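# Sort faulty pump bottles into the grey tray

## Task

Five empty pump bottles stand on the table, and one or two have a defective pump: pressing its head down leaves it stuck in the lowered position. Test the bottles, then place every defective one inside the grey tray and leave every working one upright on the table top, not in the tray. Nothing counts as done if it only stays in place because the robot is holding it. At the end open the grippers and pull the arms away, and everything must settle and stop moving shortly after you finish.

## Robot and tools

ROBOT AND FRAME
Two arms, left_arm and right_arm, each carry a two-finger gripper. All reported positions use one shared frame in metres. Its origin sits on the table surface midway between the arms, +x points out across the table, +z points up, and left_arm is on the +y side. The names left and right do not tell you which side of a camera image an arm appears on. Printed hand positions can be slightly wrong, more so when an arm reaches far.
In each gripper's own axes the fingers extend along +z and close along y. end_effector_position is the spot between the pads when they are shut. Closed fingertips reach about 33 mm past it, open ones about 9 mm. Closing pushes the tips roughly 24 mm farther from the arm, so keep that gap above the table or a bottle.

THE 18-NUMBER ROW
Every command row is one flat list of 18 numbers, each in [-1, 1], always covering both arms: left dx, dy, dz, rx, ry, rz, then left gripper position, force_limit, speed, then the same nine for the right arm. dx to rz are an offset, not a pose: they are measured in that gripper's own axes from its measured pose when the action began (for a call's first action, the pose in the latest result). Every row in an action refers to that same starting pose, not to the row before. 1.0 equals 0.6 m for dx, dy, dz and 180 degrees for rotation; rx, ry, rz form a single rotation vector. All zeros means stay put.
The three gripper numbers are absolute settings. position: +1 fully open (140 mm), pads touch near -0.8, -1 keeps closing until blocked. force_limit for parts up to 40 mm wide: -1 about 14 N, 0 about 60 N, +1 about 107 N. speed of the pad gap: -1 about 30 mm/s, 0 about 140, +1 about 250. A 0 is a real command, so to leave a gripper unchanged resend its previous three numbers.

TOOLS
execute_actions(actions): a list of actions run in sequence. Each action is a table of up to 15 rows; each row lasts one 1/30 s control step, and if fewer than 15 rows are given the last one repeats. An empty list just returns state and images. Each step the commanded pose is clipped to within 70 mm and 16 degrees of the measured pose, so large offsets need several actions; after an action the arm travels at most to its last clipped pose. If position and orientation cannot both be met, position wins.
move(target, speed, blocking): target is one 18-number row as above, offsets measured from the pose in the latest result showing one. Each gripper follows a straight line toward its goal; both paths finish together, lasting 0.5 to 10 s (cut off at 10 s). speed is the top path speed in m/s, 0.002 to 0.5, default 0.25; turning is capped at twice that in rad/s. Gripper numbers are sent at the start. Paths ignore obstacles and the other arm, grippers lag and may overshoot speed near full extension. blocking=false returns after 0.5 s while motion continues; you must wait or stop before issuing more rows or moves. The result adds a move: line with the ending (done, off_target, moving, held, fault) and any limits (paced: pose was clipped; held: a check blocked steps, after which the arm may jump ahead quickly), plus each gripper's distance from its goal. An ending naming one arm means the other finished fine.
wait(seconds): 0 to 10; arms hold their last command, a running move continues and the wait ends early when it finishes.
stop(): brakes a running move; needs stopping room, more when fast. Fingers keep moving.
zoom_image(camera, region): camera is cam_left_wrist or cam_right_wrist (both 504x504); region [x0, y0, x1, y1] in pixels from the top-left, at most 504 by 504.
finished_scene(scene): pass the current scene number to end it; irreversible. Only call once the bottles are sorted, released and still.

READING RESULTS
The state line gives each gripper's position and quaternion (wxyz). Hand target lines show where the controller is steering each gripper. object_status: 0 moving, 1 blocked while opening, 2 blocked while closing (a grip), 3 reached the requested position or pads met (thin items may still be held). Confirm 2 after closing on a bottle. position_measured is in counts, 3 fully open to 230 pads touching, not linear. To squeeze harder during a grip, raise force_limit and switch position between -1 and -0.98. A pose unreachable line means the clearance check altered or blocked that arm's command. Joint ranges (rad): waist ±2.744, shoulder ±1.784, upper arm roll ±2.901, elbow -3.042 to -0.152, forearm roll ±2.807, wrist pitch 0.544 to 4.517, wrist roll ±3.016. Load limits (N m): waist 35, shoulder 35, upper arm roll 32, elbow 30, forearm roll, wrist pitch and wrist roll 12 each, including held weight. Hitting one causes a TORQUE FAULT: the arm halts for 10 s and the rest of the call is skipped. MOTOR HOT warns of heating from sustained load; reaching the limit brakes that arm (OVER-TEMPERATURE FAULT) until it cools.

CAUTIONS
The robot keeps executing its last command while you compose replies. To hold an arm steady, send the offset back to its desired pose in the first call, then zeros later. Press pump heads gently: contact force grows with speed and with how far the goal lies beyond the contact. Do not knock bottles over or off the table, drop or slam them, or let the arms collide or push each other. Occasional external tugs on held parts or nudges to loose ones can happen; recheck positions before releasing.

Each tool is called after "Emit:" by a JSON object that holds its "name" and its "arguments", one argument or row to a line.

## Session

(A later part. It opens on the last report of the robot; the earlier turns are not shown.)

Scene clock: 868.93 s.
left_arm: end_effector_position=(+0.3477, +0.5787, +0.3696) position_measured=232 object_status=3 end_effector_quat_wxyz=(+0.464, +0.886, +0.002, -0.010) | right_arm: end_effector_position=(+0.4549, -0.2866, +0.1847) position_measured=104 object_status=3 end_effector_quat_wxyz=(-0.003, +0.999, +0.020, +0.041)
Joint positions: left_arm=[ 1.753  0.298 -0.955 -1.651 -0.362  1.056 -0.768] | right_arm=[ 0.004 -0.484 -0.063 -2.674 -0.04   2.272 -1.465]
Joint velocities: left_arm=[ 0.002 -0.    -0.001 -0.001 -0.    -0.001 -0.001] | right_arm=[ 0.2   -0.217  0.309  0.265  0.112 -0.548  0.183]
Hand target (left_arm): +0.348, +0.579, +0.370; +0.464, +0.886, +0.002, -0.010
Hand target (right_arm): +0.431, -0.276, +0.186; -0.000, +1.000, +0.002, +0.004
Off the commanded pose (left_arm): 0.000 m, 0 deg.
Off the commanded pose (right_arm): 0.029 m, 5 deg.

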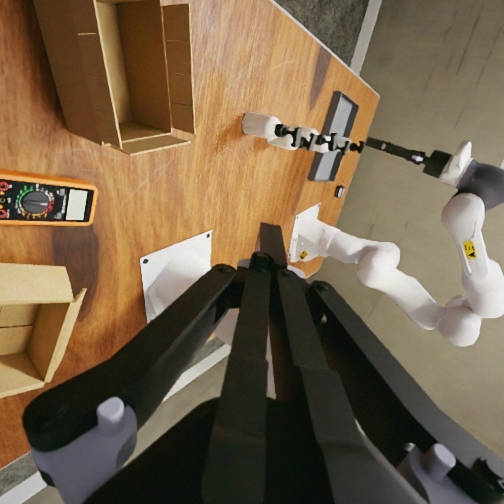

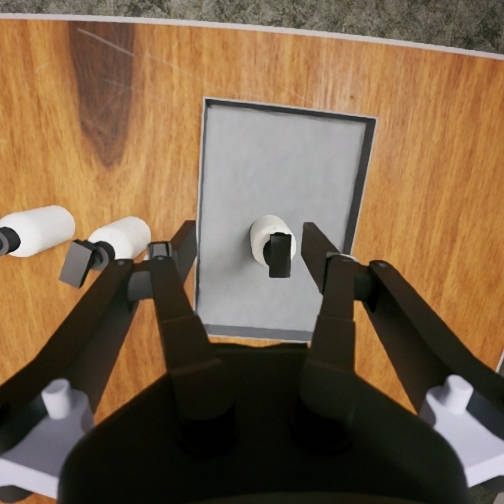

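Emit:
{"name": "wait", "arguments": {
  "seconds": 0
}}

Scene clock: 870.07 s.
left_arm: end_effector_position=(+0.3477, +0.5787, +0.3696) position_measured=232 object_status=3 end_effector_quat_wxyz=(+0.464, +0.886, +0.002, -0.010) | right_arm: end_effector_position=(+0.4312, -0.2772, +0.1854) position_measured=104 object_status=3 end_effector_quat_wxyz=(+0.000, +1.000, +0.005, +0.005)
Joint positions: left_arm=[ 1.753  0.298 -0.955 -1.651 -0.362  1.056 -0.768] | right_arm=[ 0.017 -0.494 -0.042 -2.661 -0.027  2.176 -1.411]
Joint velocities: left_arm=[-0.002  0.001  0.    -0.001 -0.001 -0.001 -0.001] | right_arm=[-0.001  0.001  0.001  0.    -0.    -0.001  0.005]
Hand target (left_arm): +0.348, +0.579, +0.370; +0.464, +0.886, +0.002, -0.010
Hand target (right_arm): +0.431, -0.276, +0.186; -0.000, +1.000, +0.002, +0.004
Off the commanded pose (left_arm): 0.000 m, 0 deg.
Off the commanded pose (right_arm): 0.004 m, 1 deg.

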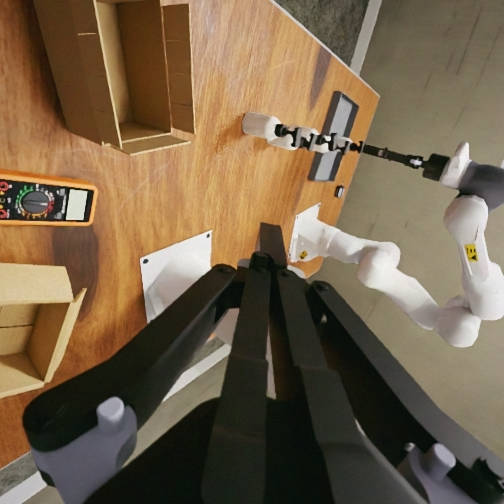

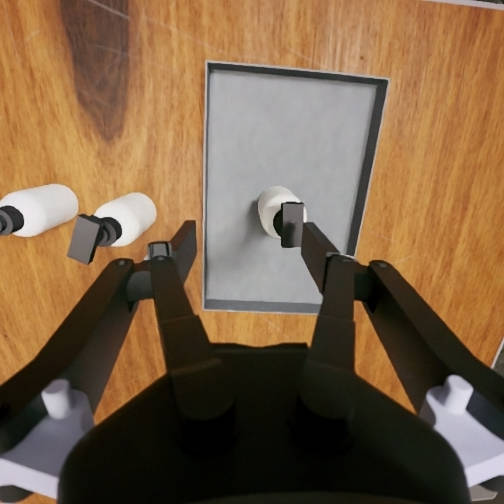

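Emit:
{"name": "execute_actions", "arguments": {
  "actions": [
    [[0,0,0,0,0,0,-1,-0.5,0.5,-0.0001,-0.0019,-0.0001,0,-0.0032,0.0032,0.2,-0.3,0.3],[0,0,0,0,0,0,-1,-0.5,0.5,-0.0003,-0.0074,-0.0003,0,-0.0032,0.0032,0.2,-0.3,0.3],[0,0,0,0,0,0,-1,-0.5,0.5,-0.0006,-0.0163,-0.0006,0,-0.0032,0.0032,0.2,-0.3,0.3],[0,0,0,0,0,0,-1,-0.5,0.5,-0.0011,-0.0282,-0.0011,0,-0.0032,0.0032,0.2,-0.3,0.3],[0,0,0,0,0,0,-1,-0.5,0.5,-0.0017,-0.0430,-0.0017,0,-0.0032,0.0032,0.2,-0.3,0.3],[0,0,0,0,0,0,-1,-0.5,0.5,-0.0024,-0.0604,-0.0024,0,-0.0032,0.0032,0.2,-0.3,0.3],[0,0,0,0,0,0,-1,-0.5,0.5,-0.0031,-0.0801,-0.0031,0,-0.0032,0.0032,0.2,-0.3,0.3],[0,0,0,0,0,0,-1,-0.5,0.5,-0.0040,-0.1019,-0.0040,0,-0.0032,0.0032,0.2,-0.3,0.3],[0,0,0,0,0,0,-1,-0.5,0.5,-0.0049,-0.1254,-0.0049,0,-0.0032,0.0032,0.2,-0.3,0.3],[0,0,0,0,0,0,-1,-0.5,0.5,-0.0059,-0.1506,-0.0059,0,-0.0032,0.0032,0.2,-0.3,0.3],[0,0,0,0,0,0,-1,-0.5,0.5,-0.0069,-0.1770,-0.0069,0,-0.0032,0.0032,0.2,-0.3,0.3],[0,0,0,0,0,0,-1,-0.5,0.5,-0.0080,-0.2044,-0.0080,0,-0.0032,0.0032,0.2,-0.3,0.3],[0,0,0,0,0,0,-1,-0.5,0.5,-0.0091,-0.2326,-0.0091,0,-0.0032,0.0032,0.2,-0.3,0.3],[0,0,0,0,0,0,-1,-0.5,0.5,-0.0102,-0.2614,-0.0102,0,-0.0032,0.0032,0.2,-0.3,0.3],[0,0,0,0,0,0,-1,-0.5,0.5,-0.0114,-0.2904,-0.0113,0,-0.0032,0.0032,0.2,-0.3,0.3]],
    [[0,0,0,0,0,0,-1,-0.5,0.5,0.0051,-0.1006,-0.003,0,0,0.0318,0.2,-0.3,0.3],[0,0,0,0,0,0,-1,-0.5,0.5,0.0066,-0.1294,-0.003,0,0,0.0318,0.2,-0.3,0.3],[0,0,0,0,0,0,-1,-0.5,0.5,0.0080,-0.1576,-0.003,0,0,0.0318,0.2,-0.3,0.3],[0,0,0,0,0,0,-1,-0.5,0.5,0.0094,-0.1850,-0.003,0,0,0.0318,0.2,-0.3,0.3],[0,0,0,0,0,0,-1,-0.5,0.5,0.0107,-0.2114,-0.003,0,0,0.0318,0.2,-0.3,0.3],[0,0,0,0,0,0,-1,-0.5,0.5,0.0120,-0.2365,-0.003,0,0,0.0318,0.2,-0.3,0.3],[0,0,0,0,0,0,-1,-0.5,0.5,0.0132,-0.2600,-0.003,0,0,0.0318,0.2,-0.3,0.3],[0,0,0,0,0,0,-1,-0.5,0.5,0.0143,-0.2818,-0.003,0,0,0.0318,0.2,-0.3,0.3],[0,0,0,0,0,0,-1,-0.5,0.5,0.0153,-0.3015,-0.003,0,0,0.0318,0.2,-0.3,0.3],[0,0,0,0,0,0,-1,-0.5,0.5,0.0162,-0.3188,-0.003,0,0,0.0318,0.2,-0.3,0.3],[0,0,0,0,0,0,-1,-0.5,0.5,0.0170,-0.3336,-0.003,0,0,0.0318,0.2,-0.3,0.3],[0,0,0,0,0,0,-1,-0.5,0.5,0.0176,-0.3456,-0.003,0,0,0.0318,0.2,-0.3,0.3],[0,0,0,0,0,0,-1,-0.5,0.5,0.0180,-0.3544,-0.003,0,0,0.0318,0.2,-0.3,0.3],[0,0,0,0,0,0,-1,-0.5,0.5,0.0183,-0.3599,-0.003,0,0,0.0318,0.2,-0.3,0.3],[0,0,0,0,0,0,-1,-0.5,0.5,0.0184,-0.3618,-0.003,0,0,0.0318,0.2,-0.3,0.3]]
  ]
}}

Scene clock: 897.13 s.
left_arm: end_effector_position=(+0.3477, +0.5787, +0.3696) position_measured=232 object_status=3 end_effector_quat_wxyz=(+0.464, +0.886, +0.002, -0.010) | right_arm: end_effector_position=(+0.4068, +0.0610, +0.1939) position_measured=104 object_status=3 end_effector_quat_wxyz=(-0.020, +0.996, +0.088, +0.002)
Joint positions: left_arm=[ 1.753  0.298 -0.955 -1.651 -0.362  1.056 -0.768] | right_arm=[ 0.23  -0.066  0.422 -2.217  0.067  2.186 -0.959]
Joint velocities: left_arm=[-0.001  0.    -0.     0.001 -0.002 -0.    -0.001] | right_arm=[ 0.047  0.422  0.192  0.43  -0.228 -0.029  0.571]
Hand target (left_arm): +0.348, +0.579, +0.370; +0.464, +0.886, +0.002, -0.010
Hand target (right_arm): +0.410, +0.069, +0.194; -0.014, +1.000, +0.015, +0.003
Off the commanded pose (left_arm): 0.000 m, 0 deg.
Off the commanded pose (right_arm): 0.009 m, 9 deg.

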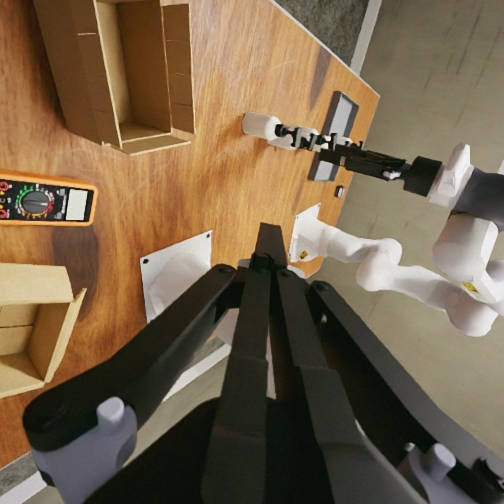

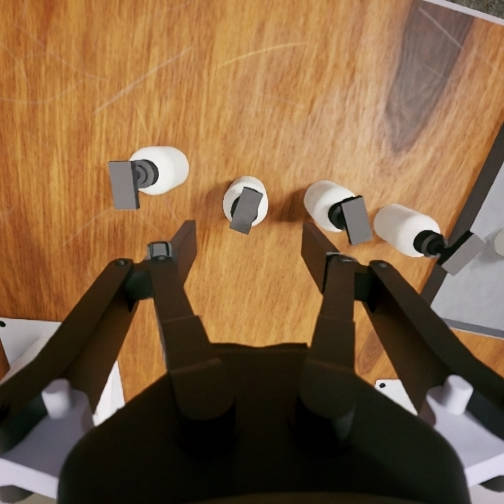

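Emit:
{"name": "wait", "arguments": {
  "seconds": 0
}}

Emit:
{"name": "zoom_image", "arguments": {
  "camera": "cam_right_wrist",
  "region": [170, 160, 330, 280]
}}

Scene clock: 898.93 s.
left_arm: end_effector_position=(+0.3477, +0.5787, +0.3696) position_measured=232 object_status=3 end_effector_quat_wxyz=(+0.464, +0.886, +0.002, -0.010) | right_arm: end_effector_position=(+0.4102, +0.0694, +0.1938) position_measured=104 object_status=3 end_effector_quat_wxyz=(-0.016, +1.000, +0.016, +0.003)
Joint positions: left_arm=[ 1.753  0.298 -0.955 -1.651 -0.362  1.056 -0.768] | right_arm=[ 0.232 -0.037  0.433 -2.185  0.039  2.178 -0.787]
Joint velocities: left_arm=[-0.001 -0.001 -0.     0.     0.001  0.     0.   ] | right_arm=[ 0.001 -0.001  0.001  0.001 -0.001 -0.001  0.002]
Hand target (left_arm): +0.348, +0.579, +0.370; +0.464, +0.886, +0.002, -0.010
Hand target (right_arm): +0.410, +0.069, +0.194; -0.014, +1.000, +0.015, +0.003
Off the commanded pose (left_arm): 0.000 m, 0 deg.
Off the commanded pose (right_arm): 0.001 m, 2 deg.

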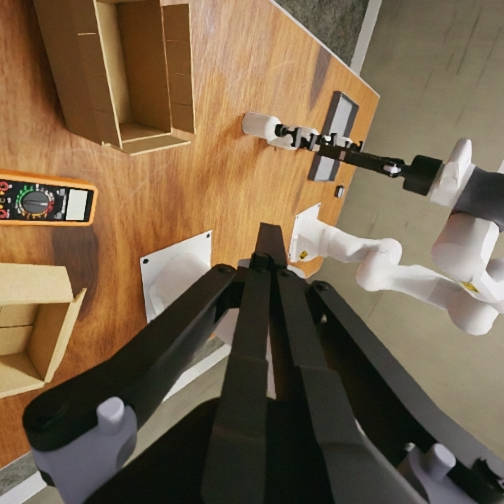

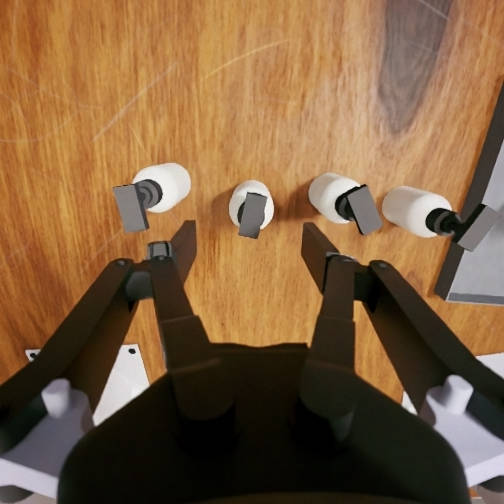

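Region (170, 160, 330, 280) of cam_right_wrist's 504x504 image, scaled by 3.150, with more detail than that image has; it fills the top 378 rows of this view, and the rest is white.

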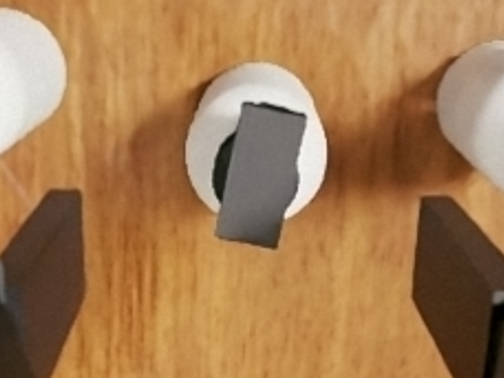

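Emit:
{"name": "execute_actions", "arguments": {
  "actions": [
    [[0,0,0,0,0,0,-1,-0.5,0.5,0.0004,-0.0004,0.0001,0.0002,0.0002,0,0.1,-0.3,0.3],[0,0,0,0,0,0,-1,-0.5,0.5,0.0016,-0.0016,0.0013,0.0008,0.0008,0.0002,0.1,-0.3,0.3],[0,0,0,0,0,0,-1,-0.5,0.5,0.0045,-0.0044,0.0041,0.0020,0.0022,0.0006,0.1,-0.3,0.3],[0,0,0,0,0,0,-1,-0.5,0.5,0.0087,-0.0084,0.0089,0.0038,0.0042,0.0012,0.1,-0.3,0.3],[0,0,0,0,0,0,-1,-0.5,0.5,0.0131,-0.0124,0.0161,0.0052,0.0061,0.0021,0.1,-0.3,0.3],[0,0,0,0,0,0,-1,-0.5,0.5,0.0174,-0.0161,0.0253,0.0063,0.0078,0.0032,0.1,-0.3,0.3],[0,0,0,0,0,0,-1,-0.5,0.5,0.0210,-0.0188,0.0362,0.0066,0.0089,0.0045,0.1,-0.3,0.3],[0,0,0,0,0,0,-1,-0.5,0.5,0.0236,-0.0202,0.0479,0.0062,0.0094,0.0057,0.1,-0.3,0.3],[0,0,0,0,0,0,-1,-0.5,0.5,0.0249,-0.0203,0.0597,0.0049,0.0092,0.0070,0.1,-0.3,0.3],[0,0,0,0,0,0,-1,-0.5,0.5,0.0246,-0.0188,0.0709,0.0029,0.0082,0.0081,0.1,-0.3,0.3],[0,0,0,0,0,0,-1,-0.5,0.5,0.0231,-0.0161,0.0805,0.0003,0.0065,0.0090,0.1,-0.3,0.3],[0,0,0,0,0,0,-1,-0.5,0.5,0.0203,-0.0122,0.0883,-0.0027,0.0043,0.0096,0.1,-0.3,0.3],[0,0,0,0,0,0,-1,-0.5,0.5,0.0169,-0.0079,0.0937,-0.0057,0.0019,0.0100,0.1,-0.3,0.3],[0,0,0,0,0,0,-1,-0.5,0.5,0.0136,-0.0040,0.0968,-0.0083,-0.0002,0.0102,0.1,-0.3,0.3],[0,0,0,0,0,0,-1,-0.5,0.5,0.0108,-0.0008,0.0982,-0.0102,-0.0019,0.0102,0.1,-0.3,0.3]]
  ]
}}

Scene clock: 948.50 s.
left_arm: end_effector_position=(+0.3477, +0.5787, +0.3696) position_measured=232 object_status=3 end_effector_quat_wxyz=(+0.464, +0.886, +0.002, -0.010) | right_arm: end_effector_position=(+0.4149, +0.0723, +0.1391) position_measured=117 object_status=3 end_effector_quat_wxyz=(-0.005, +1.000, +0.016, -0.004)
Joint positions: left_arm=[ 1.753  0.298 -0.955 -1.651 -0.362  1.056 -0.768] | right_arm=[ 0.238  0.08   0.434 -2.2   -0.028  2.273 -0.741]
Joint velocities: left_arm=[-0.001  0.001  0.001 -0.     0.001  0.    -0.001] | right_arm=[ 0.027  0.195 -0.007 -0.01  -0.145  0.007  0.141]
Hand target (left_arm): +0.348, +0.579, +0.370; +0.464, +0.886, +0.002, -0.010
Hand target (right_arm): +0.417, +0.072, +0.135; -0.000, +1.000, +0.001, -0.000
Off the commanded pose (left_arm): 0.000 m, 0 deg.
Off the commanded pose (right_arm): 0.005 m, 2 deg.

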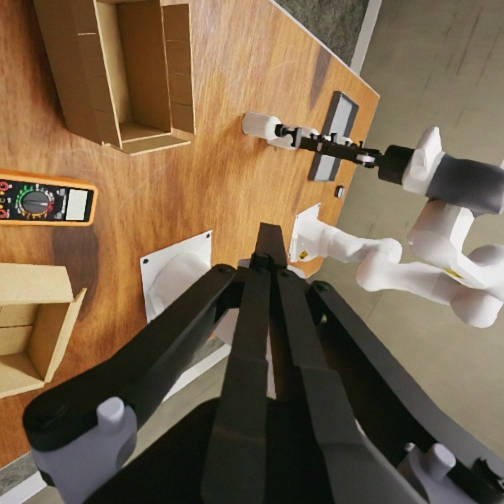

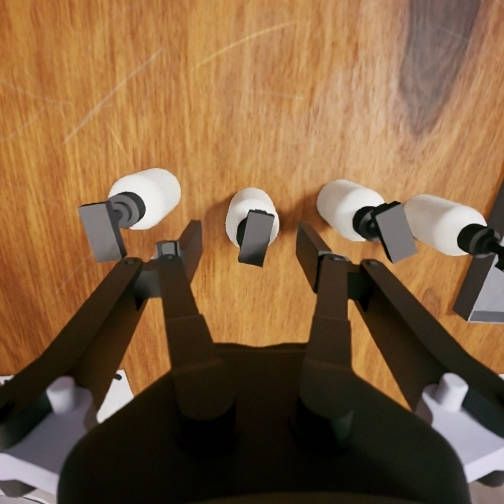

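Emit:
{"name": "wait", "arguments": {
  "seconds": 0
}}

Emit:
{"name": "zoom_image", "arguments": {
  "camera": "cam_right_wrist",
  "region": [170, 170, 330, 290]
}}

Scene clock: 950.17 s.
left_arm: end_effector_position=(+0.3477, +0.5787, +0.3696) position_measured=232 object_status=3 end_effector_quat_wxyz=(+0.464, +0.886, +0.002, -0.010) | right_arm: end_effector_position=(+0.4154, +0.0710, +0.1346) position_measured=117 object_status=3 end_effector_quat_wxyz=(+0.000, +1.000, +0.002, -0.003)
Joint positions: left_arm=[ 1.753  0.298 -0.955 -1.651 -0.362  1.056 -0.768] | right_arm=[ 0.24   0.089  0.434 -2.2   -0.045  2.276 -0.698]
Joint velocities: left_arm=[-0.001 -0.    -0.    -0.001 -0.002  0.    -0.001] | right_arm=[-0.001 -0.     0.001 -0.     0.     0.     0.001]
Hand target (left_arm): +0.348, +0.579, +0.370; +0.464, +0.886, +0.002, -0.010
Hand target (right_arm): +0.417, +0.072, +0.135; -0.000, +1.000, +0.001, -0.000
Off the commanded pose (left_arm): 0.000 m, 0 deg.
Off the commanded pose (right_arm): 0.002 m, 0 deg.

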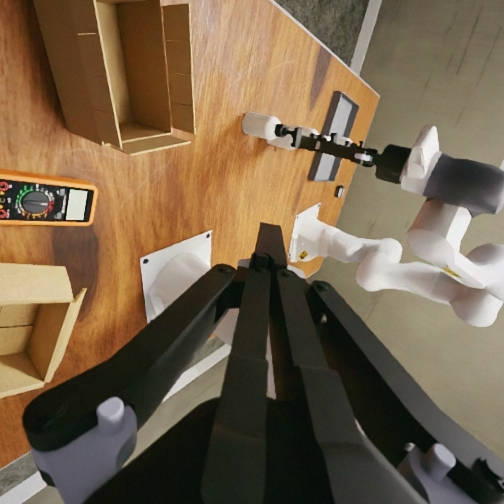

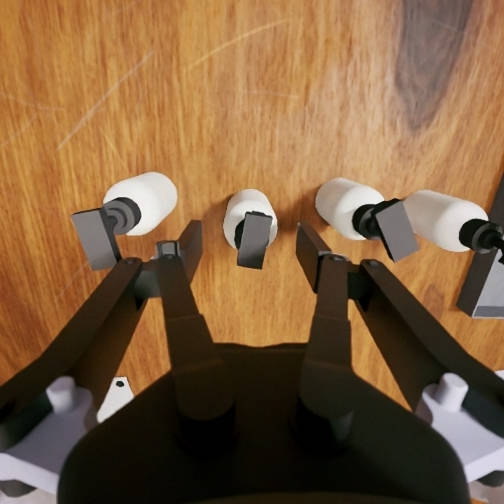

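Region (170, 170, 330, 290) of cam_right_wrist's 504x504 image, scaled by 3.150, with more detail than that image has; it fills the top 378 rows of this view, and the rest is white.

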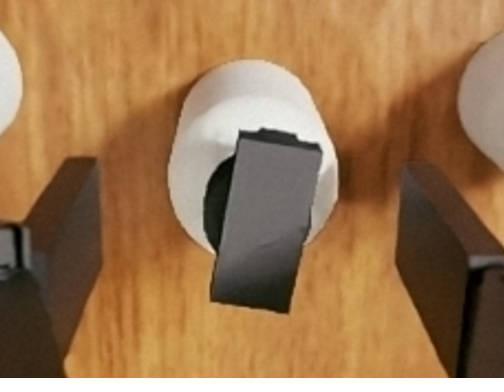

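Emit:
{"name": "execute_actions", "arguments": {
  "actions": [
    [[0,0,0,0,0,0,-1,-0.5,0.5,0.0031,-0.0022,-0.0006,0.0003,0.0021,0.0013,0.1,-0.3,0.3],[0,0,0,0,0,0,-1,-0.5,0.5,0.0044,-0.0035,0.0005,0.0011,0.0029,0.0013,0.1,-0.3,0.3],[0,0,0,0,0,0,-1,-0.5,0.5,0.0073,-0.0066,0.0032,0.0030,0.0045,0.0013,0.1,-0.3,0.3],[0,0,0,0,0,0,-1,-0.5,0.5,0.0114,-0.0110,0.0080,0.0057,0.0069,0.0013,0.1,-0.3,0.3],[0,0,0,0,0,0,-1,-0.5,0.5,0.0157,-0.0154,0.0151,0.0084,0.0093,0.0013,0.1,-0.3,0.3],[0,0,0,0,0,0,-1,-0.5,0.5,0.0196,-0.0192,0.0243,0.0109,0.0115,0.0013,0.1,-0.3,0.3],[0,0,0,0,0,0,-1,-0.5,0.5,0.0226,-0.0220,0.0352,0.0126,0.0131,0.0013,0.1,-0.3,0.3],[0,0,0,0,0,0,-1,-0.5,0.5,0.0243,-0.0233,0.0471,0.0136,0.0139,0.0013,0.1,-0.3,0.3],[0,0,0,0,0,0,-1,-0.5,0.5,0.0247,-0.0231,0.0592,0.0136,0.0139,0.0013,0.1,-0.3,0.3],[0,0,0,0,0,0,-1,-0.5,0.5,0.0235,-0.0211,0.0706,0.0125,0.0129,0.0013,0.1,-0.3,0.3],[0,0,0,0,0,0,-1,-0.5,0.5,0.0209,-0.0178,0.0806,0.0106,0.0113,0.0013,0.1,-0.3,0.3],[0,0,0,0,0,0,-1,-0.5,0.5,0.0172,-0.0132,0.0886,0.0079,0.0089,0.0013,0.1,-0.3,0.3],[0,0,0,0,0,0,-1,-0.5,0.5,0.0129,-0.0082,0.0944,0.0049,0.0062,0.0013,0.1,-0.3,0.3],[0,0,0,0,0,0,-1,-0.5,0.5,0.0090,-0.0036,0.0977,0.0022,0.0038,0.0013,0.1,-0.3,0.3],[0,0,0,0,0,0,-1,-0.5,0.5,0.0058,0,0.0993,0,0.0019,0.0013,-1,-0.3,-0.5]]
  ]
}}

Scene clock: 964.87 s.
left_arm: end_effector_position=(+0.3477, +0.5787, +0.3696) position_measured=232 object_status=3 end_effector_quat_wxyz=(+0.464, +0.886, +0.002, -0.010) | right_arm: end_effector_position=(+0.4164, +0.0702, +0.0789) position_measured=117 object_status=0 end_effector_quat_wxyz=(+0.000, +1.000, +0.007, -0.004)
Joint positions: left_arm=[ 1.753  0.298 -0.955 -1.651 -0.362  1.056 -0.768] | right_arm=[ 0.247  0.192  0.421 -2.238 -0.108  2.405 -0.67 ]
Joint velocities: left_arm=[-0.     0.001 -0.001  0.002 -0.    -0.    -0.001] | right_arm=[ 0.027  0.176 -0.049 -0.038 -0.102  0.048  0.075]
Hand target (left_arm): +0.348, +0.579, +0.370; +0.464, +0.886, +0.002, -0.010
Hand target (right_arm): +0.419, +0.071, +0.075; +0.000, +1.000, -0.000, +0.000
Off the commanded pose (left_arm): 0.000 m, 0 deg.
Off the commanded pose (right_arm): 0.005 m, 1 deg.

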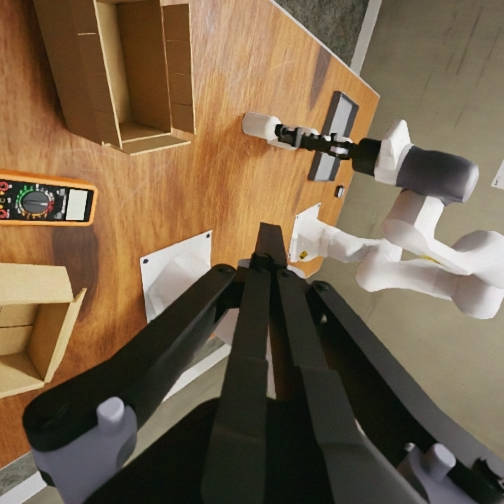

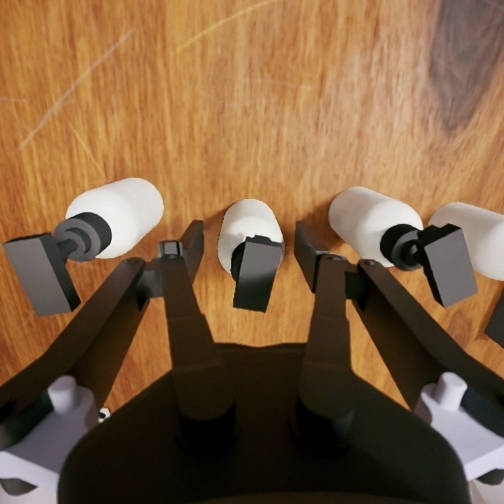

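Emit:
{"name": "wait", "arguments": {
  "seconds": 0
}}

Scene clock: 969.20 s.
left_arm: end_effector_position=(+0.3477, +0.5787, +0.3696) position_measured=232 object_status=3 end_effector_quat_wxyz=(+0.464, +0.886, +0.002, -0.010) | right_arm: end_effector_position=(+0.4173, +0.0704, +0.0752) position_measured=159 object_status=2 end_effector_quat_wxyz=(+0.001, +1.000, +0.001, -0.002)
Joint positions: left_arm=[ 1.753  0.298 -0.955 -1.651 -0.362  1.056 -0.768] | right_arm=[ 0.251  0.2    0.418 -2.239 -0.12   2.415 -0.647]
Joint velocities: left_arm=[ 0.001  0.     0.001 -0.     0.001  0.001 -0.   ] | right_arm=[ 0.001  0.     0.002 -0.    -0.002 -0.001  0.001]
Hand target (left_arm): +0.348, +0.579, +0.370; +0.464, +0.886, +0.002, -0.010
Hand target (right_arm): +0.419, +0.071, +0.075; +0.000, +1.000, -0.000, +0.000
Off the commanded pose (left_arm): 0.000 m, 0 deg.
Off the commanded pose (right_arm): 0.001 m, 0 deg.

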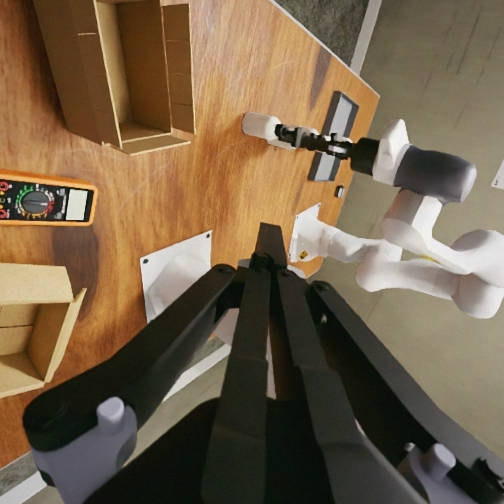

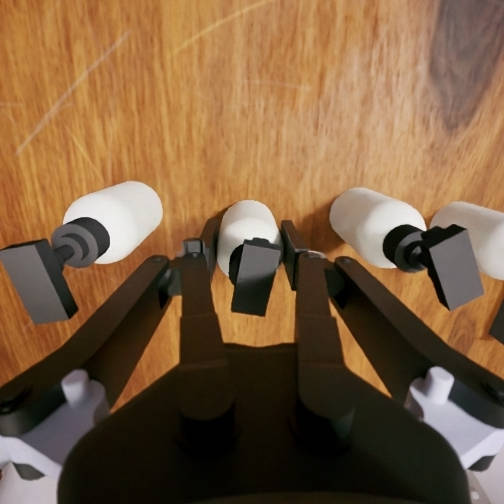

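Emit:
{"name": "execute_actions", "arguments": {
  "actions": [
    [[0,0,0,0,0,0,-1,-0.5,0.5,0.0032,-0.0010,-0.0018,0.0006,0.0013,0.0006,-1,-0.3,-0.5],[0,0,0,0,0,0,-1,-0.5,0.5,0.0057,-0.0010,-0.0055,0.0006,0.0013,0.0006,-1,-0.3,-0.5],[0,0,0,0,0,0,-1,-0.5,0.5,0.0116,-0.0008,-0.0115,0.0006,0.0013,0.0006,-1,-0.3,-0.5],[0,0,0,0,0,0,-1,-0.5,0.5,0.0213,-0.0001,-0.0199,0.0006,0.0013,0.0006,-1,-0.3,-0.5],[0,0,0,0,0,0,-1,-0.5,0.5,0.0346,0.0016,-0.0301,0.0006,0.0013,0.0006,-1,-0.3,-0.5],[0,0,0,0,0,0,-1,-0.5,0.5,0.0509,0.0050,-0.0414,0.0006,0.0013,0.0006,-1,-0.3,-0.5],[0,0,0,0,0,0,-1,-0.5,0.5,0.0692,0.0105,-0.0533,0.0006,0.0013,0.0006,-1,-0.3,-0.5],[0,0,0,0,0,0,-1,-0.5,0.5,0.0881,0.0180,-0.0646,0.0006,0.0013,0.0006,-1,-0.3,-0.5],[0,0,0,0,0,0,-1,-0.5,0.5,0.1064,0.0270,-0.0748,0.0006,0.0013,0.0006,-1,-0.3,-0.5],[0,0,0,0,0,0,-1,-0.5,0.5,0.1227,0.0365,-0.0832,0.0006,0.0013,0.0006,-1,-0.3,-0.5],[0,0,0,0,0,0,-1,-0.5,0.5,0.1360,0.0453,-0.0892,0.0006,0.0013,0.0006,-1,-0.3,-0.5],[0,0,0,0,0,0,-1,-0.5,0.5,0.1457,0.0523,-0.0929,0.0006,0.0013,0.0006,-1,-0.3,-0.5],[0,0,0,0,0,0,-1,-0.5,0.5,0.1516,0.0567,-0.0944,0.0006,0.0013,0.0006,-1,-0.3,-0.5],[0,0,0,0,0,0,-1,-0.5,0.5,0.1541,0.0587,-0.0947,0.0006,0.0013,0.0006,-1,-0.3,-0.5],[0,0,0,0,0,0,-1,-0.5,0.5,0.1545,0.0590,-0.0947,0.0006,0.0013,0.0006,-1,-0.3,-0.5]]
  ]
}}

Scene clock: 978.10 s.
left_arm: end_effector_position=(+0.3477, +0.5787, +0.3696) position_measured=232 object_status=3 end_effector_quat_wxyz=(+0.464, +0.886, +0.002, -0.010) | right_arm: end_effector_position=(+0.5132, +0.0441, +0.1345) position_measured=159 object_status=2 end_effector_quat_wxyz=(-0.012, +0.999, -0.035, +0.018)
Joint positions: left_arm=[ 1.753  0.298 -0.955 -1.651 -0.362  1.056 -0.768] | right_arm=[ 0.152  0.202  0.379 -2.066 -0.107  2.294 -0.734]
Joint velocities: left_arm=[-0.001  0.     0.001 -0.     0.001 -0.001 -0.   ] | right_arm=[-0.222  0.046 -0.075  0.207  0.008 -0.222 -0.25 ]
Hand target (left_arm): +0.348, +0.579, +0.370; +0.464, +0.886, +0.002, -0.010
Hand target (right_arm): +0.510, +0.035, +0.132; -0.001, +1.000, -0.001, +0.003
Off the commanded pose (left_arm): 0.000 m, 0 deg.
Off the commanded pose (right_arm): 0.010 m, 5 deg.

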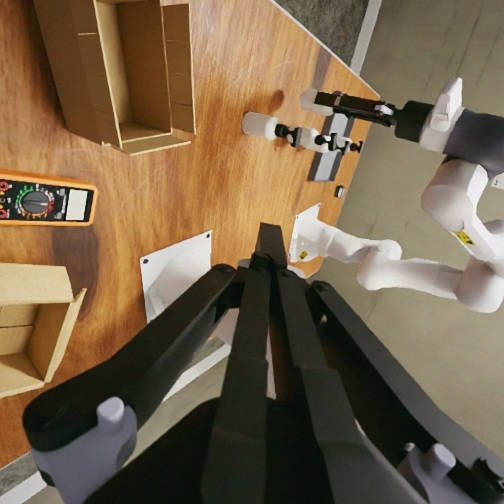

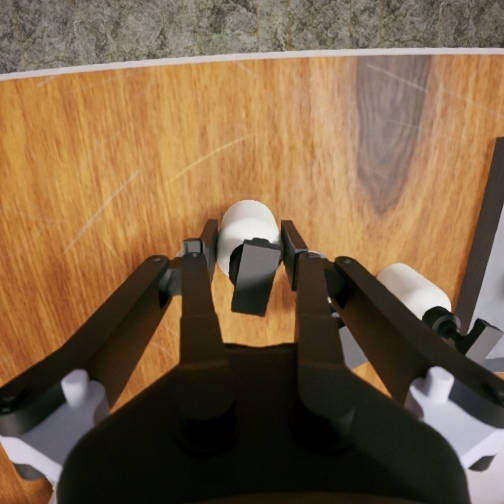

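Emit:
{"name": "wait", "arguments": {
  "seconds": 0
}}

Scene clock: 984.77 s.
left_arm: end_effector_position=(+0.3477, +0.5787, +0.3696) position_measured=232 object_status=3 end_effector_quat_wxyz=(+0.464, +0.886, +0.002, -0.010) | right_arm: end_effector_position=(+0.5114, +0.0333, +0.1318) position_measured=159 object_status=2 end_effector_quat_wxyz=(-0.000, +1.000, -0.004, +0.005)
Joint positions: left_arm=[ 1.753  0.298 -0.955 -1.651 -0.362  1.056 -0.768] | right_arm=[ 0.142  0.21   0.378 -2.054 -0.106  2.254 -0.81 ]
Joint velocities: left_arm=[ 0.     0.001 -0.001  0.001  0.001  0.     0.   ] | right_arm=[-0.001 -0.001  0.    -0.    -0.     0.    -0.001]
Hand target (left_arm): +0.348, +0.579, +0.370; +0.464, +0.886, +0.002, -0.010
Hand target (right_arm): +0.510, +0.035, +0.132; -0.001, +1.000, -0.001, +0.003
Off the commanded pose (left_arm): 0.000 m, 0 deg.
Off the commanded pose (right_arm): 0.002 m, 1 deg.

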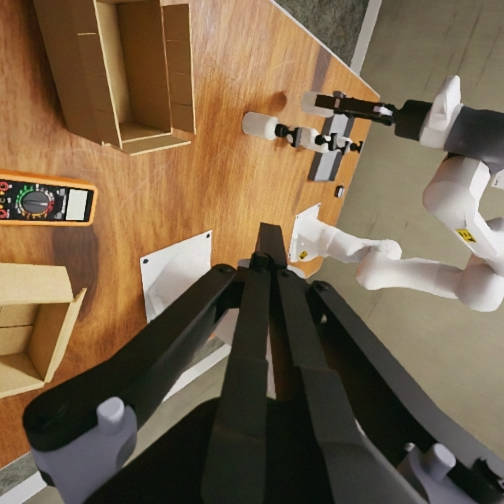

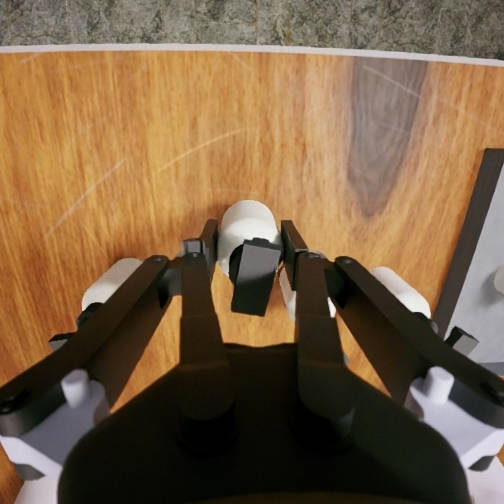

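Emit:
{"name": "execute_actions", "arguments": {
  "actions": [
    [[0,0,0,0,0,0,-1,-0.5,0.5,0,0.0019,0,0,-0.0032,-0.0025,-1,-0.3,-0.5],[0,0,0,0,0,0,-1,-0.5,0.5,0.0002,0.0075,0,0,-0.0032,-0.0025,-1,-0.3,-0.5],[0,0,0,0,0,0,-1,-0.5,0.5,0.0004,0.0164,0,0,-0.0032,-0.0025,-1,-0.3,-0.5],[0,0,0,0,0,0,-1,-0.5,0.5,0.0007,0.0284,0,0,-0.0032,-0.0025,-1,-0.3,-0.5],[0,0,0,0,0,0,-1,-0.5,0.5,0.0010,0.0434,0,0,-0.0032,-0.0025,-1,-0.3,-0.5],[0,0,0,0,0,0,-1,-0.5,0.5,0.0015,0.0609,0,0,-0.0032,-0.0025,-1,-0.3,-0.5],[0,0,0,0,0,0,-1,-0.5,0.5,0.0019,0.0808,0,0,-0.0032,-0.0025,-1,-0.3,-0.5],[0,0,0,0,0,0,-1,-0.5,0.5,0.0025,0.1027,0,0,-0.0032,-0.0025,-1,-0.3,-0.5],[0,0,0,0,0,0,-1,-0.5,0.5,0.0030,0.1265,0,0,-0.0032,-0.0025,-1,-0.3,-0.5],[0,0,0,0,0,0,-1,-0.5,0.5,0.0036,0.1518,0,0,-0.0032,-0.0025,-1,-0.3,-0.5],[0,0,0,0,0,0,-1,-0.5,0.5,0.0043,0.1784,0,0,-0.0032,-0.0025,-1,-0.3,-0.5],[0,0,0,0,0,0,-1,-0.5,0.5,0.0049,0.2061,0,0,-0.0032,-0.0025,-1,-0.3,-0.5],[0,0,0,0,0,0,-1,-0.5,0.5,0.0056,0.2345,0,0,-0.0032,-0.0025,-1,-0.3,-0.5],[0,0,0,0,0,0,-1,-0.5,0.5,0.0063,0.2635,0,0,-0.0032,-0.0025,-1,-0.3,-0.5],[0,0,0,0,0,0,-1,-0.5,0.5,0.0070,0.2928,0,0,-0.0032,-0.0025,-1,-0.3,-0.5]],
    [[0,0,0,0,0,0,-1,-0.5,0.5,0.0183,0.1013,0,0.0026,0.0051,-0.0271,-1,-0.3,-0.5],[0,0,0,0,0,0,-1,-0.5,0.5,0.0212,0.1301,0,0.0026,0.0051,-0.0271,-1,-0.3,-0.5],[0,0,0,0,0,0,-1,-0.5,0.5,0.0240,0.1584,0,0.0026,0.0051,-0.0271,-1,-0.3,-0.5],[0,0,0,0,0,0,-1,-0.5,0.5,0.0268,0.1860,0,0.0026,0.0051,-0.0271,-1,-0.3,-0.5],[0,0,0,0,0,0,-1,-0.5,0.5,0.0295,0.2124,0,0.0026,0.0051,-0.0271,-1,-0.3,-0.5],[0,0,0,0,0,0,-1,-0.5,0.5,0.0321,0.2377,0,0.0026,0.0051,-0.0271,-1,-0.3,-0.5],[0,0,0,0,0,0,-1,-0.5,0.5,0.0345,0.2613,0,0.0026,0.0051,-0.0271,-1,-0.3,-0.5],[0,0,0,0,0,0,-1,-0.5,0.5,0.0367,0.2832,0,0.0026,0.0051,-0.0271,-1,-0.3,-0.5],[0,0,0,0,0,0,-1,-0.5,0.5,0.0387,0.3029,0,0.0026,0.0051,-0.0271,-1,-0.3,-0.5],[0,0,0,0,0,0,-1,-0.5,0.5,0.0404,0.3203,0,0.0026,0.0051,-0.0271,-1,-0.3,-0.5],[0,0,0,0,0,0,-1,-0.5,0.5,0.0419,0.3352,0,0.0026,0.0051,-0.0271,-1,-0.3,-0.5],[0,0,0,0,0,0,-1,-0.5,0.5,0.0432,0.3472,0,0.0026,0.0051,-0.0271,-1,-0.3,-0.5],[0,0,0,0,0,0,-1,-0.5,0.5,0.0441,0.3561,0,0.0026,0.0051,-0.0271,-1,-0.3,-0.5],[0,0,0,0,0,0,-1,-0.5,0.5,0.0446,0.3616,0,0.0026,0.0051,-0.0271,-1,-0.3,-0.5],[0,0,0,0,0,0,-1,-0.5,0.5,0.0448,0.3635,0,0.0026,0.0051,-0.0271,-1,-0.3,-0.5]]
  ]
}}

Scene clock: 1007.83 s.
left_arm: end_effector_position=(+0.3477, +0.5787, +0.3696) position_measured=232 object_status=3 end_effector_quat_wxyz=(+0.464, +0.886, +0.002, -0.010) | right_arm: end_effector_position=(+0.5094, -0.3142, +0.1362) position_measured=159 object_status=2 end_effector_quat_wxyz=(+0.025, +0.995, -0.097, +0.002)
Joint positions: left_arm=[ 1.753  0.298 -0.955 -1.651 -0.362  1.056 -0.768] | right_arm=[-0.17  -0.164  0.061 -2.49  -0.054  2.321 -1.273]
Joint velocities: left_arm=[-0.001  0.001  0.     0.001 -0.001  0.001 -0.   ] | right_arm=[-0.066 -0.056 -0.309 -0.05  -0.001  0.042 -0.56 ]
Hand target (left_arm): +0.348, +0.579, +0.370; +0.464, +0.886, +0.002, -0.010
Hand target (right_arm): +0.511, -0.323, +0.137; +0.024, +1.000, -0.020, +0.004
Off the commanded pose (left_arm): 0.000 m, 0 deg.
Off the commanded pose (right_arm): 0.009 m, 10 deg.

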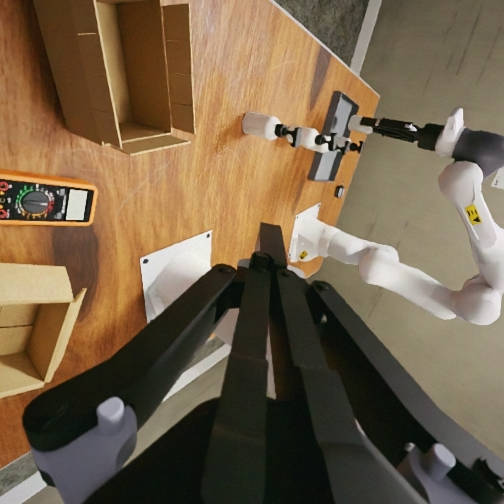

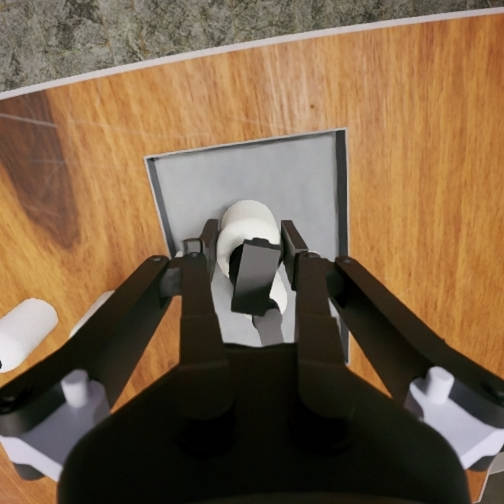

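Emit:
{"name": "zoom_image", "arguments": {
  "camera": "cam_left_wrist",
  "region": [230, 80, 400, 200]
}}

Emit:
{"name": "wait", "arguments": {
  "seconds": 0
}}

Region (230, 80, 400, 200) of cam_left_wrist's 504x504 image, scaled by 2.965, with more detail than that image has; it fills the top 356 rows of this view, and the rest is white.

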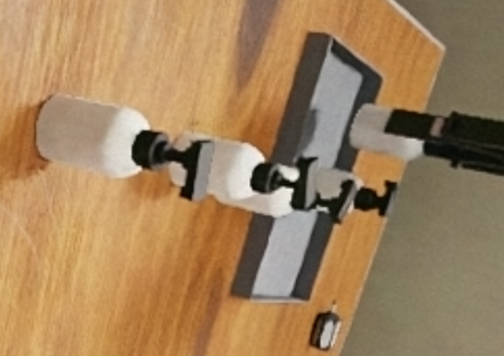

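Scene clock: 1009.27 s.
left_arm: end_effector_position=(+0.3477, +0.5787, +0.3696) position_measured=232 object_status=3 end_effector_quat_wxyz=(+0.464, +0.886, +0.002, -0.010) | right_arm: end_effector_position=(+0.5104, -0.3221, +0.1367) position_measured=159 object_status=2 end_effector_quat_wxyz=(+0.023, +0.999, -0.023, +0.003)
Joint positions: left_arm=[ 1.753  0.298 -0.955 -1.651 -0.362  1.056 -0.768] | right_arm=[-0.171 -0.168  0.043 -2.495 -0.054  2.329 -1.441]
Joint velocities: left_arm=[ 0.001 -0.     0.     0.001 -0.001 -0.    -0.001] | right_arm=[ 0.    -0.     0.     0.001  0.001  0.001 -0.006]
Hand target (left_arm): +0.348, +0.579, +0.370; +0.464, +0.886, +0.002, -0.010
Hand target (right_arm): +0.511, -0.323, +0.137; +0.024, +1.000, -0.020, +0.004
Off the commanded pose (left_arm): 0.000 m, 0 deg.
Off the commanded pose (right_arm): 0.002 m, 2 deg.

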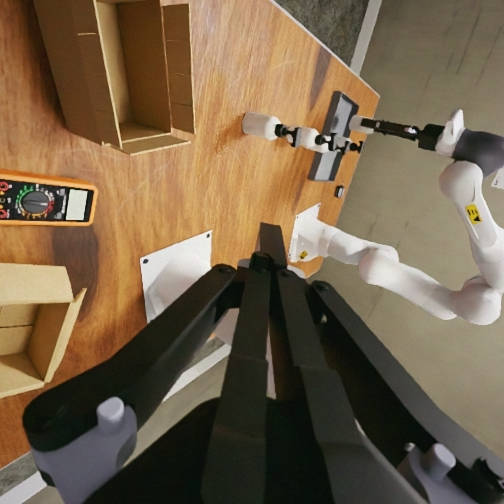

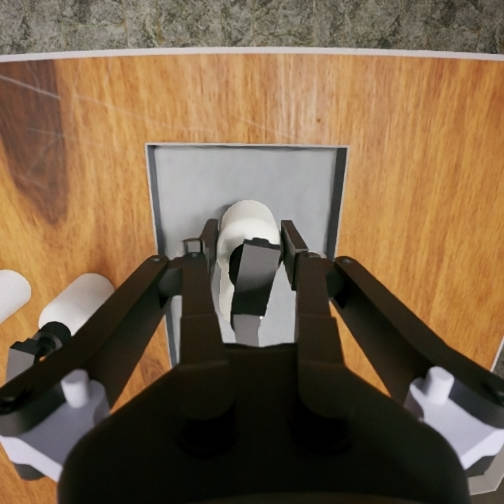

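Emit:
{"name": "execute_actions", "arguments": {
  "actions": [
    [[0,0,0,0,0,0,-1,-0.5,0.5,0.0017,0,0.0001,0.0008,0.0004,0,-1,-0.3,-0.5],[0,0,0,0,0,0,-1,-0.5,0.5,0.0039,-0.0001,0.0011,0.0018,0.0017,0,-1,-0.3,-0.5],[0,0,0,0,0,0,-1,-0.5,0.5,0.0089,-0.0003,0.0036,0.0031,0.0046,0,-1,-0.3,-0.5],[0,0,0,0,0,0,-1,-0.5,0.5,0.0162,-0.0006,0.0081,0.0046,0.0087,0,-1,-0.3,-0.5],[0,0,0,0,0,0,-1,-0.5,0.5,0.0235,-0.0010,0.0150,0.0064,0.0128,0,-1,-0.3,-0.5],[0,0,0,0,0,0,-1,-0.5,0.5,0.0302,-0.0016,0.0240,0.0082,0.0164,0,-1,-0.3,-0.5],[0,0,0,0,0,0,-1,-0.5,0.5,0.0351,-0.0022,0.0347,0.0100,0.0190,0,-1,-0.3,-0.5],[0,0,0,0,0,0,-1,-0.5,0.5,0.0379,-0.0028,0.0466,0.0115,0.0202,0,-1,-0.3,-0.5],[0,0,0,0,0,0,-1,-0.5,0.5,0.0382,-0.0034,0.0586,0.0128,0.0200,0,-1,-0.3,-0.5],[0,0,0,0,0,0,-1,-0.5,0.5,0.0357,-0.0040,0.0702,0.0138,0.0181,0,-1,-0.3,-0.5],[0,0,0,0,0,0,-1,-0.5,0.5,0.0310,-0.0044,0.0803,0.0143,0.0149,0,-1,-0.3,-0.5],[0,0,0,0,0,0,-1,-0.5,0.5,0.0241,-0.0047,0.0887,0.0146,0.0106,0,-1,-0.3,-0.5],[0,0,0,0,0,0,-1,-0.5,0.5,0.0164,-0.0049,0.0947,0.0146,0.0058,0,-1,-0.3,-0.5],[0,0,0,0,0,0,-1,-0.5,0.5,0.0094,-0.0050,0.0984,0.0146,0.0015,0,-1,-0.3,-0.5],[0,0,0,0,0,0,-1,-0.5,0.5,0.0037,-0.0050,0.1002,0.0146,-0.0019,0,-1,-0.3,-0.5]]
  ]
}}

Scene clock: 1023.30 s.
left_arm: end_effector_position=(+0.3477, +0.5787, +0.3696) position_measured=232 object_status=3 end_effector_quat_wxyz=(+0.464, +0.886, +0.002, -0.010) | right_arm: end_effector_position=(+0.5109, -0.3233, +0.0809) position_measured=159 object_status=2 end_effector_quat_wxyz=(+0.005, +1.000, -0.031, -0.002)
Joint positions: left_arm=[ 1.753  0.298 -0.955 -1.651 -0.362  1.056 -0.768] | right_arm=[-0.173 -0.05   0.024 -2.532 -0.015  2.478 -1.472]
Joint velocities: left_arm=[ 0.    -0.     0.001  0.    -0.    -0.     0.001] | right_arm=[-0.     0.209 -0.011 -0.036  0.085  0.07  -0.078]
Hand target (left_arm): +0.348, +0.579, +0.370; +0.464, +0.886, +0.002, -0.010
Hand target (right_arm): +0.513, -0.322, +0.077; +0.001, +1.000, -0.024, +0.000
Off the commanded pose (left_arm): 0.000 m, 0 deg.
Off the commanded pose (right_arm): 0.005 m, 1 deg.

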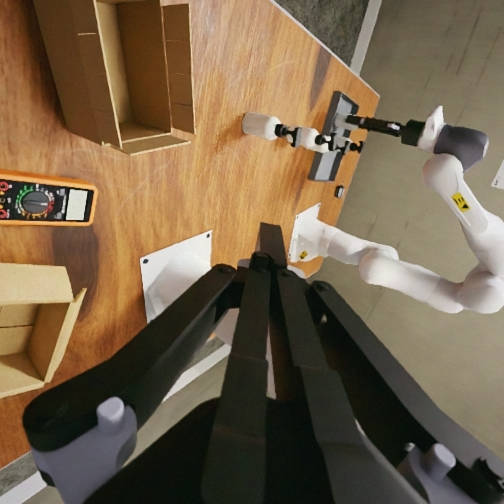

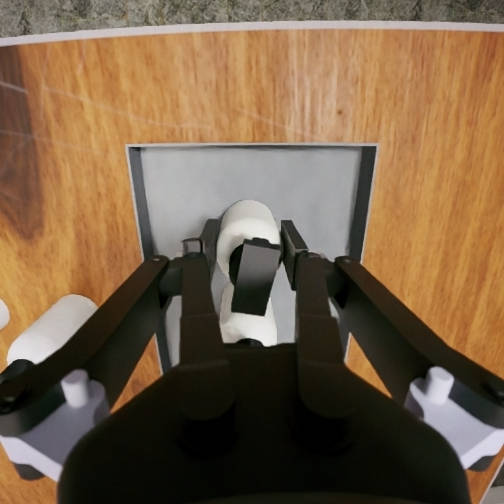

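Emit:
{"name": "wait", "arguments": {
  "seconds": 0
}}

Scene clock: 1023.83 s.
left_arm: end_effector_position=(+0.3477, +0.5787, +0.3696) position_measured=232 object_status=3 end_effector_quat_wxyz=(+0.464, +0.886, +0.002, -0.010) | right_arm: end_effector_position=(+0.5120, -0.3223, +0.0771) position_measured=159 object_status=2 end_effector_quat_wxyz=(+0.002, +1.000, -0.025, -0.001)
Joint positions: left_arm=[ 1.753  0.298 -0.955 -1.651 -0.362  1.056 -0.768] | right_arm=[-0.173 -0.04   0.023 -2.533 -0.006  2.491 -1.491]
Joint velocities: left_arm=[-0.001 -0.    -0.     0.     0.     0.001 -0.   ] | right_arm=[-0.     0.    -0.001  0.     0.002  0.004 -0.014]
Hand target (left_arm): +0.348, +0.579, +0.370; +0.464, +0.886, +0.002, -0.010
Hand target (right_arm): +0.513, -0.322, +0.077; +0.001, +1.000, -0.024, +0.000
Off the commanded pose (left_arm): 0.000 m, 0 deg.
Off the commanded pose (right_arm): 0.001 m, 0 deg.

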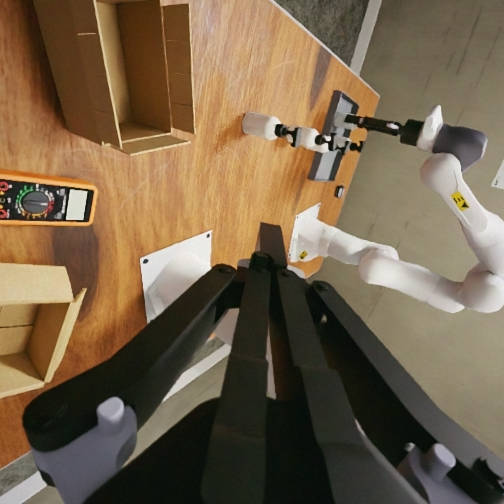

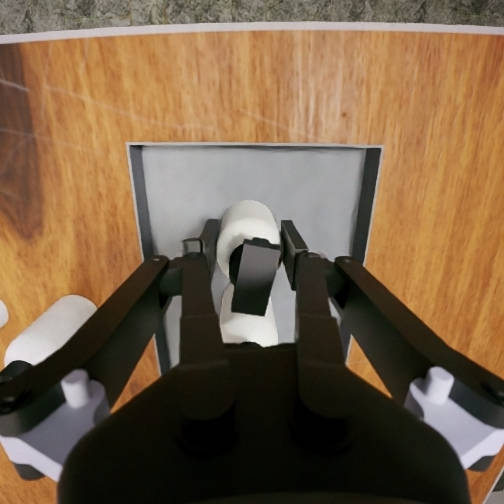

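Emit:
{"name": "execute_actions", "arguments": {
  "actions": [
    [[0,0,0,0,0,0,-1,-0.5,0.5,0.0015,0,0.0008,0.0008,0.0006,0,0.25,-0.3,0.5],[0,0,0,0,0,0,-1,-0.5,0.5,0.0015,0,0.0008,0.0008,0.0006,0,0.25,-0.3,0.5],[0,0,0,0,0,0,-1,-0.5,0.5,0.0015,0,0.0008,0.0008,0.0006,0,0.25,-0.3,0.5],[0,0,0,0,0,0,-1,-0.5,0.5,0.0015,0,0.0008,0.0008,0.0006,0,0.25,-0.3,0.5],[0,0,0,0,0,0,-1,-0.5,0.5,0.0015,0,0.0005,0.0008,0.0006,0,0.25,-0.3,0.5],[0,0,0,0,0,0,-1,-0.5,0.5,0.0015,0,-0.0013,0.0008,0.0006,0,0.25,-0.3,0.5],[0,0,0,0,0,0,-1,-0.5,0.5,0.0015,0,-0.0052,0.0008,0.0006,0,0.25,-0.3,0.5],[0,0,0,0,0,0,-1,-0.5,0.5,0.0015,0,-0.0112,0.0008,0.0006,0,0.25,-0.3,0.5],[0,0,0,0,0,0,-1,-0.5,0.5,0.0015,0,-0.0194,0.0008,0.0006,0,0.25,-0.3,0.5],[0,0,0,0,0,0,-1,-0.5,0.5,0.0015,0,-0.0295,0.0008,0.0006,0,0.25,-0.3,0.5],[0,0,0,0,0,0,-1,-0.5,0.5,0.0015,0,-0.0411,0.0008,0.0006,0,0.25,-0.3,0.5],[0,0,0,0,0,0,-1,-0.5,0.5,0.0015,0,-0.0542,0.0008,0.0006,0,0.25,-0.3,0.5],[0,0,0,0,0,0,-1,-0.5,0.5,0.0015,0,-0.0685,0.0008,0.0006,0,0.25,-0.3,0.5],[0,0,0,0,0,0,-1,-0.5,0.5,0.0015,0,-0.0837,0.0008,0.0006,0,0.25,-0.3,0.5],[0,0,0,0,0,0,-1,-0.5,0.5,0.0015,0,-0.0997,0.0008,0.0006,0,0.25,-0.3,0.5]],
    [[0,0,0,0,0,0,-1,-0.5,0.5,-0.015,0,-0.0525,0,-0.01,0,0.25,-0.3,0.5],[0,0,0,0,0,0,-1,-0.5,0.5,-0.015,0,-0.0694,0,-0.01,0,0.25,-0.3,0.5],[0,0,0,0,0,0,-1,-0.5,0.5,-0.015,0,-0.0864,0,-0.01,0,0.25,-0.3,0.5],[0,0,0,0,0,0,-1,-0.5,0.5,-0.015,0,-0.1033,0,-0.01,0,0.25,-0.3,0.5],[0,0,0,0,0,0,-1,-0.5,0.5,-0.015,0,-0.1198,0,-0.01,0,0.25,-0.3,0.5],[0,0,0,0,0,0,-1,-0.5,0.5,-0.015,0,-0.1358,0,-0.01,0,0.25,-0.3,0.5],[0,0,0,0,0,0,-1,-0.5,0.5,-0.015,0,-0.1511,0,-0.01,0,0.25,-0.3,0.5],[0,0,0,0,0,0,-1,-0.5,0.5,-0.015,0,-0.1654,0,-0.01,0,0.25,-0.3,0.5],[0,0,0,0,0,0,-1,-0.5,0.5,-0.015,0,-0.1784,0,-0.01,0,0.25,-0.3,0.5],[0,0,0,0,0,0,-1,-0.5,0.5,-0.015,0,-0.1901,0,-0.01,0,0.25,-0.3,0.5],[0,0,0,0,0,0,-1,-0.5,0.5,-0.015,0,-0.2001,0,-0.01,0,0.25,-0.3,0.5],[0,0,0,0,0,0,-1,-0.5,0.5,-0.015,0,-0.2083,0,-0.01,0,0.25,-0.3,0.5],[0,0,0,0,0,0,-1,-0.5,0.5,-0.015,0,-0.2144,0,-0.01,0,0.25,-0.3,0.5],[0,0,0,0,0,0,-1,-0.5,0.5,-0.015,0,-0.2182,0,-0.01,0,0.25,-0.3,0.5],[0,0,0,0,0,0,-1,-0.5,0.5,-0.015,0,-0.2196,0,-0.01,0,0.25,-0.3,0.5]]
  ]
}}

Scene clock: 1041.43 s.
left_arm: end_effector_position=(+0.3477, +0.5787, +0.3696) position_measured=232 object_status=3 end_effector_quat_wxyz=(+0.464, +0.886, +0.002, -0.010) | right_arm: end_effector_position=(+0.5274, -0.3212, +0.2469) position_measured=98 object_status=3 end_effector_quat_wxyz=(+0.001, +0.999, -0.026, +0.028)
Joint positions: left_arm=[ 1.753  0.298 -0.955 -1.651 -0.362  1.056 -0.768] | right_arm=[-0.173 -0.302  0.023 -2.34   0.003  2.093 -1.497]
Joint velocities: left_arm=[-0.    -0.001  0.    -0.001 -0.001  0.     0.   ] | right_arm=[-0.001 -0.1   -0.     0.189  0.003 -0.415 -0.002]
Hand target (left_arm): +0.348, +0.579, +0.370; +0.464, +0.886, +0.002, -0.010
Hand target (right_arm): +0.509, -0.320, +0.247; +0.000, +1.000, -0.024, -0.002
Off the commanded pose (left_arm): 0.000 m, 0 deg.
Off the commanded pose (right_arm): 0.019 m, 4 deg.

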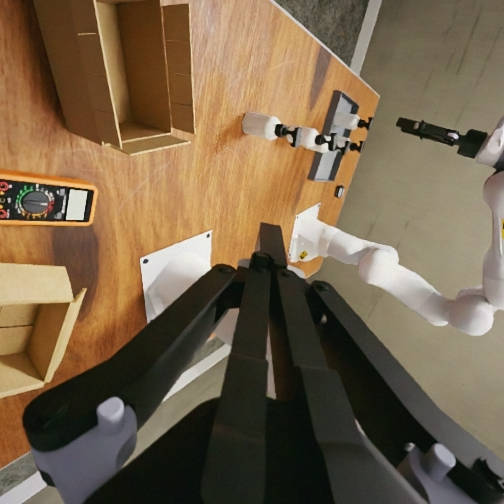

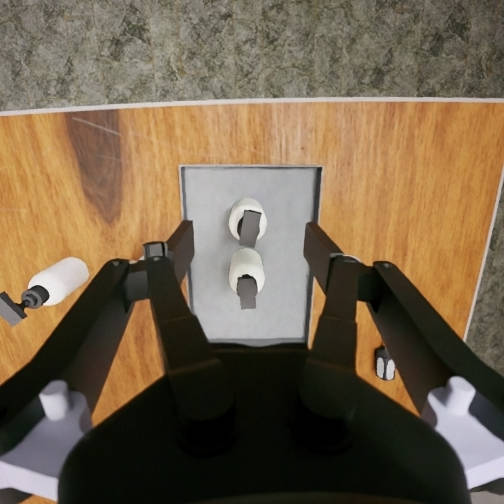

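Emit:
{"name": "wait", "arguments": {
  "seconds": 0
}}

Emit:
{"name": "zoom_image", "arguments": {
  "camera": "cam_left_wrist",
  "region": [235, 85, 395, 195]
}}

Scene clock: 1042.70 s.
left_arm: end_effector_position=(+0.3477, +0.5787, +0.3696) position_measured=232 object_status=3 end_effector_quat_wxyz=(+0.464, +0.886, +0.002, -0.010) | right_arm: end_effector_position=(+0.5097, -0.3215, +0.2471) position_measured=98 object_status=3 end_effector_quat_wxyz=(+0.002, +1.000, -0.026, -0.000)
Joint positions: left_arm=[ 1.753  0.298 -0.955 -1.651 -0.362  1.056 -0.768] | right_arm=[-0.173 -0.307  0.023 -2.329  0.004  2.022 -1.498]
Joint velocities: left_arm=[ 0.001 -0.001 -0.001  0.     0.     0.    -0.   ] | right_arm=[-0.003 -0.002 -0.001 -0.     0.001 -0.    -0.   ]
Hand target (left_arm): +0.348, +0.579, +0.370; +0.464, +0.886, +0.002, -0.010
Hand target (right_arm): +0.509, -0.320, +0.247; +0.000, +1.000, -0.024, -0.002
Off the commanded pose (left_arm): 0.000 m, 0 deg.
Off the commanded pose (right_arm): 0.001 m, 0 deg.

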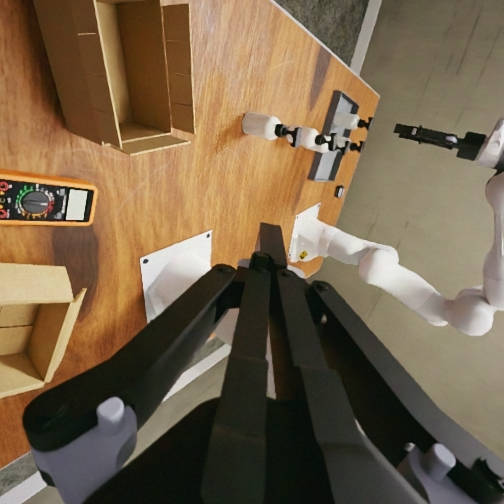

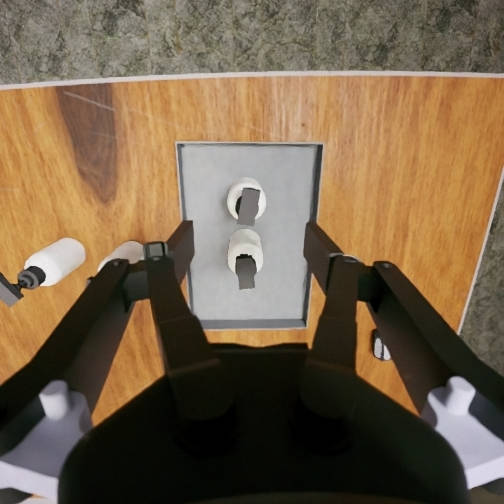

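Region (235, 85, 395, 195) of cam_left_wrist's 504x504 image, scaled by 3.150, with more detail than that image has; it fills the top 346 rows of this view, and the rest is white.

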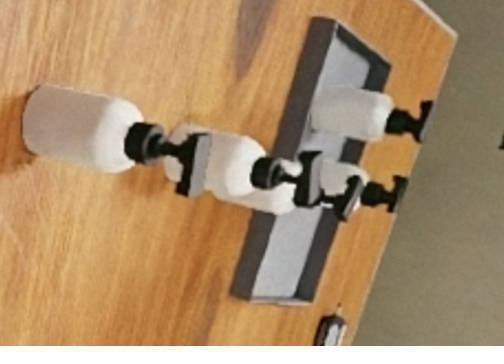

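Emit:
{"name": "finished_scene", "arguments": {
  "scene": 1
}}

The scene is finished: the task was done.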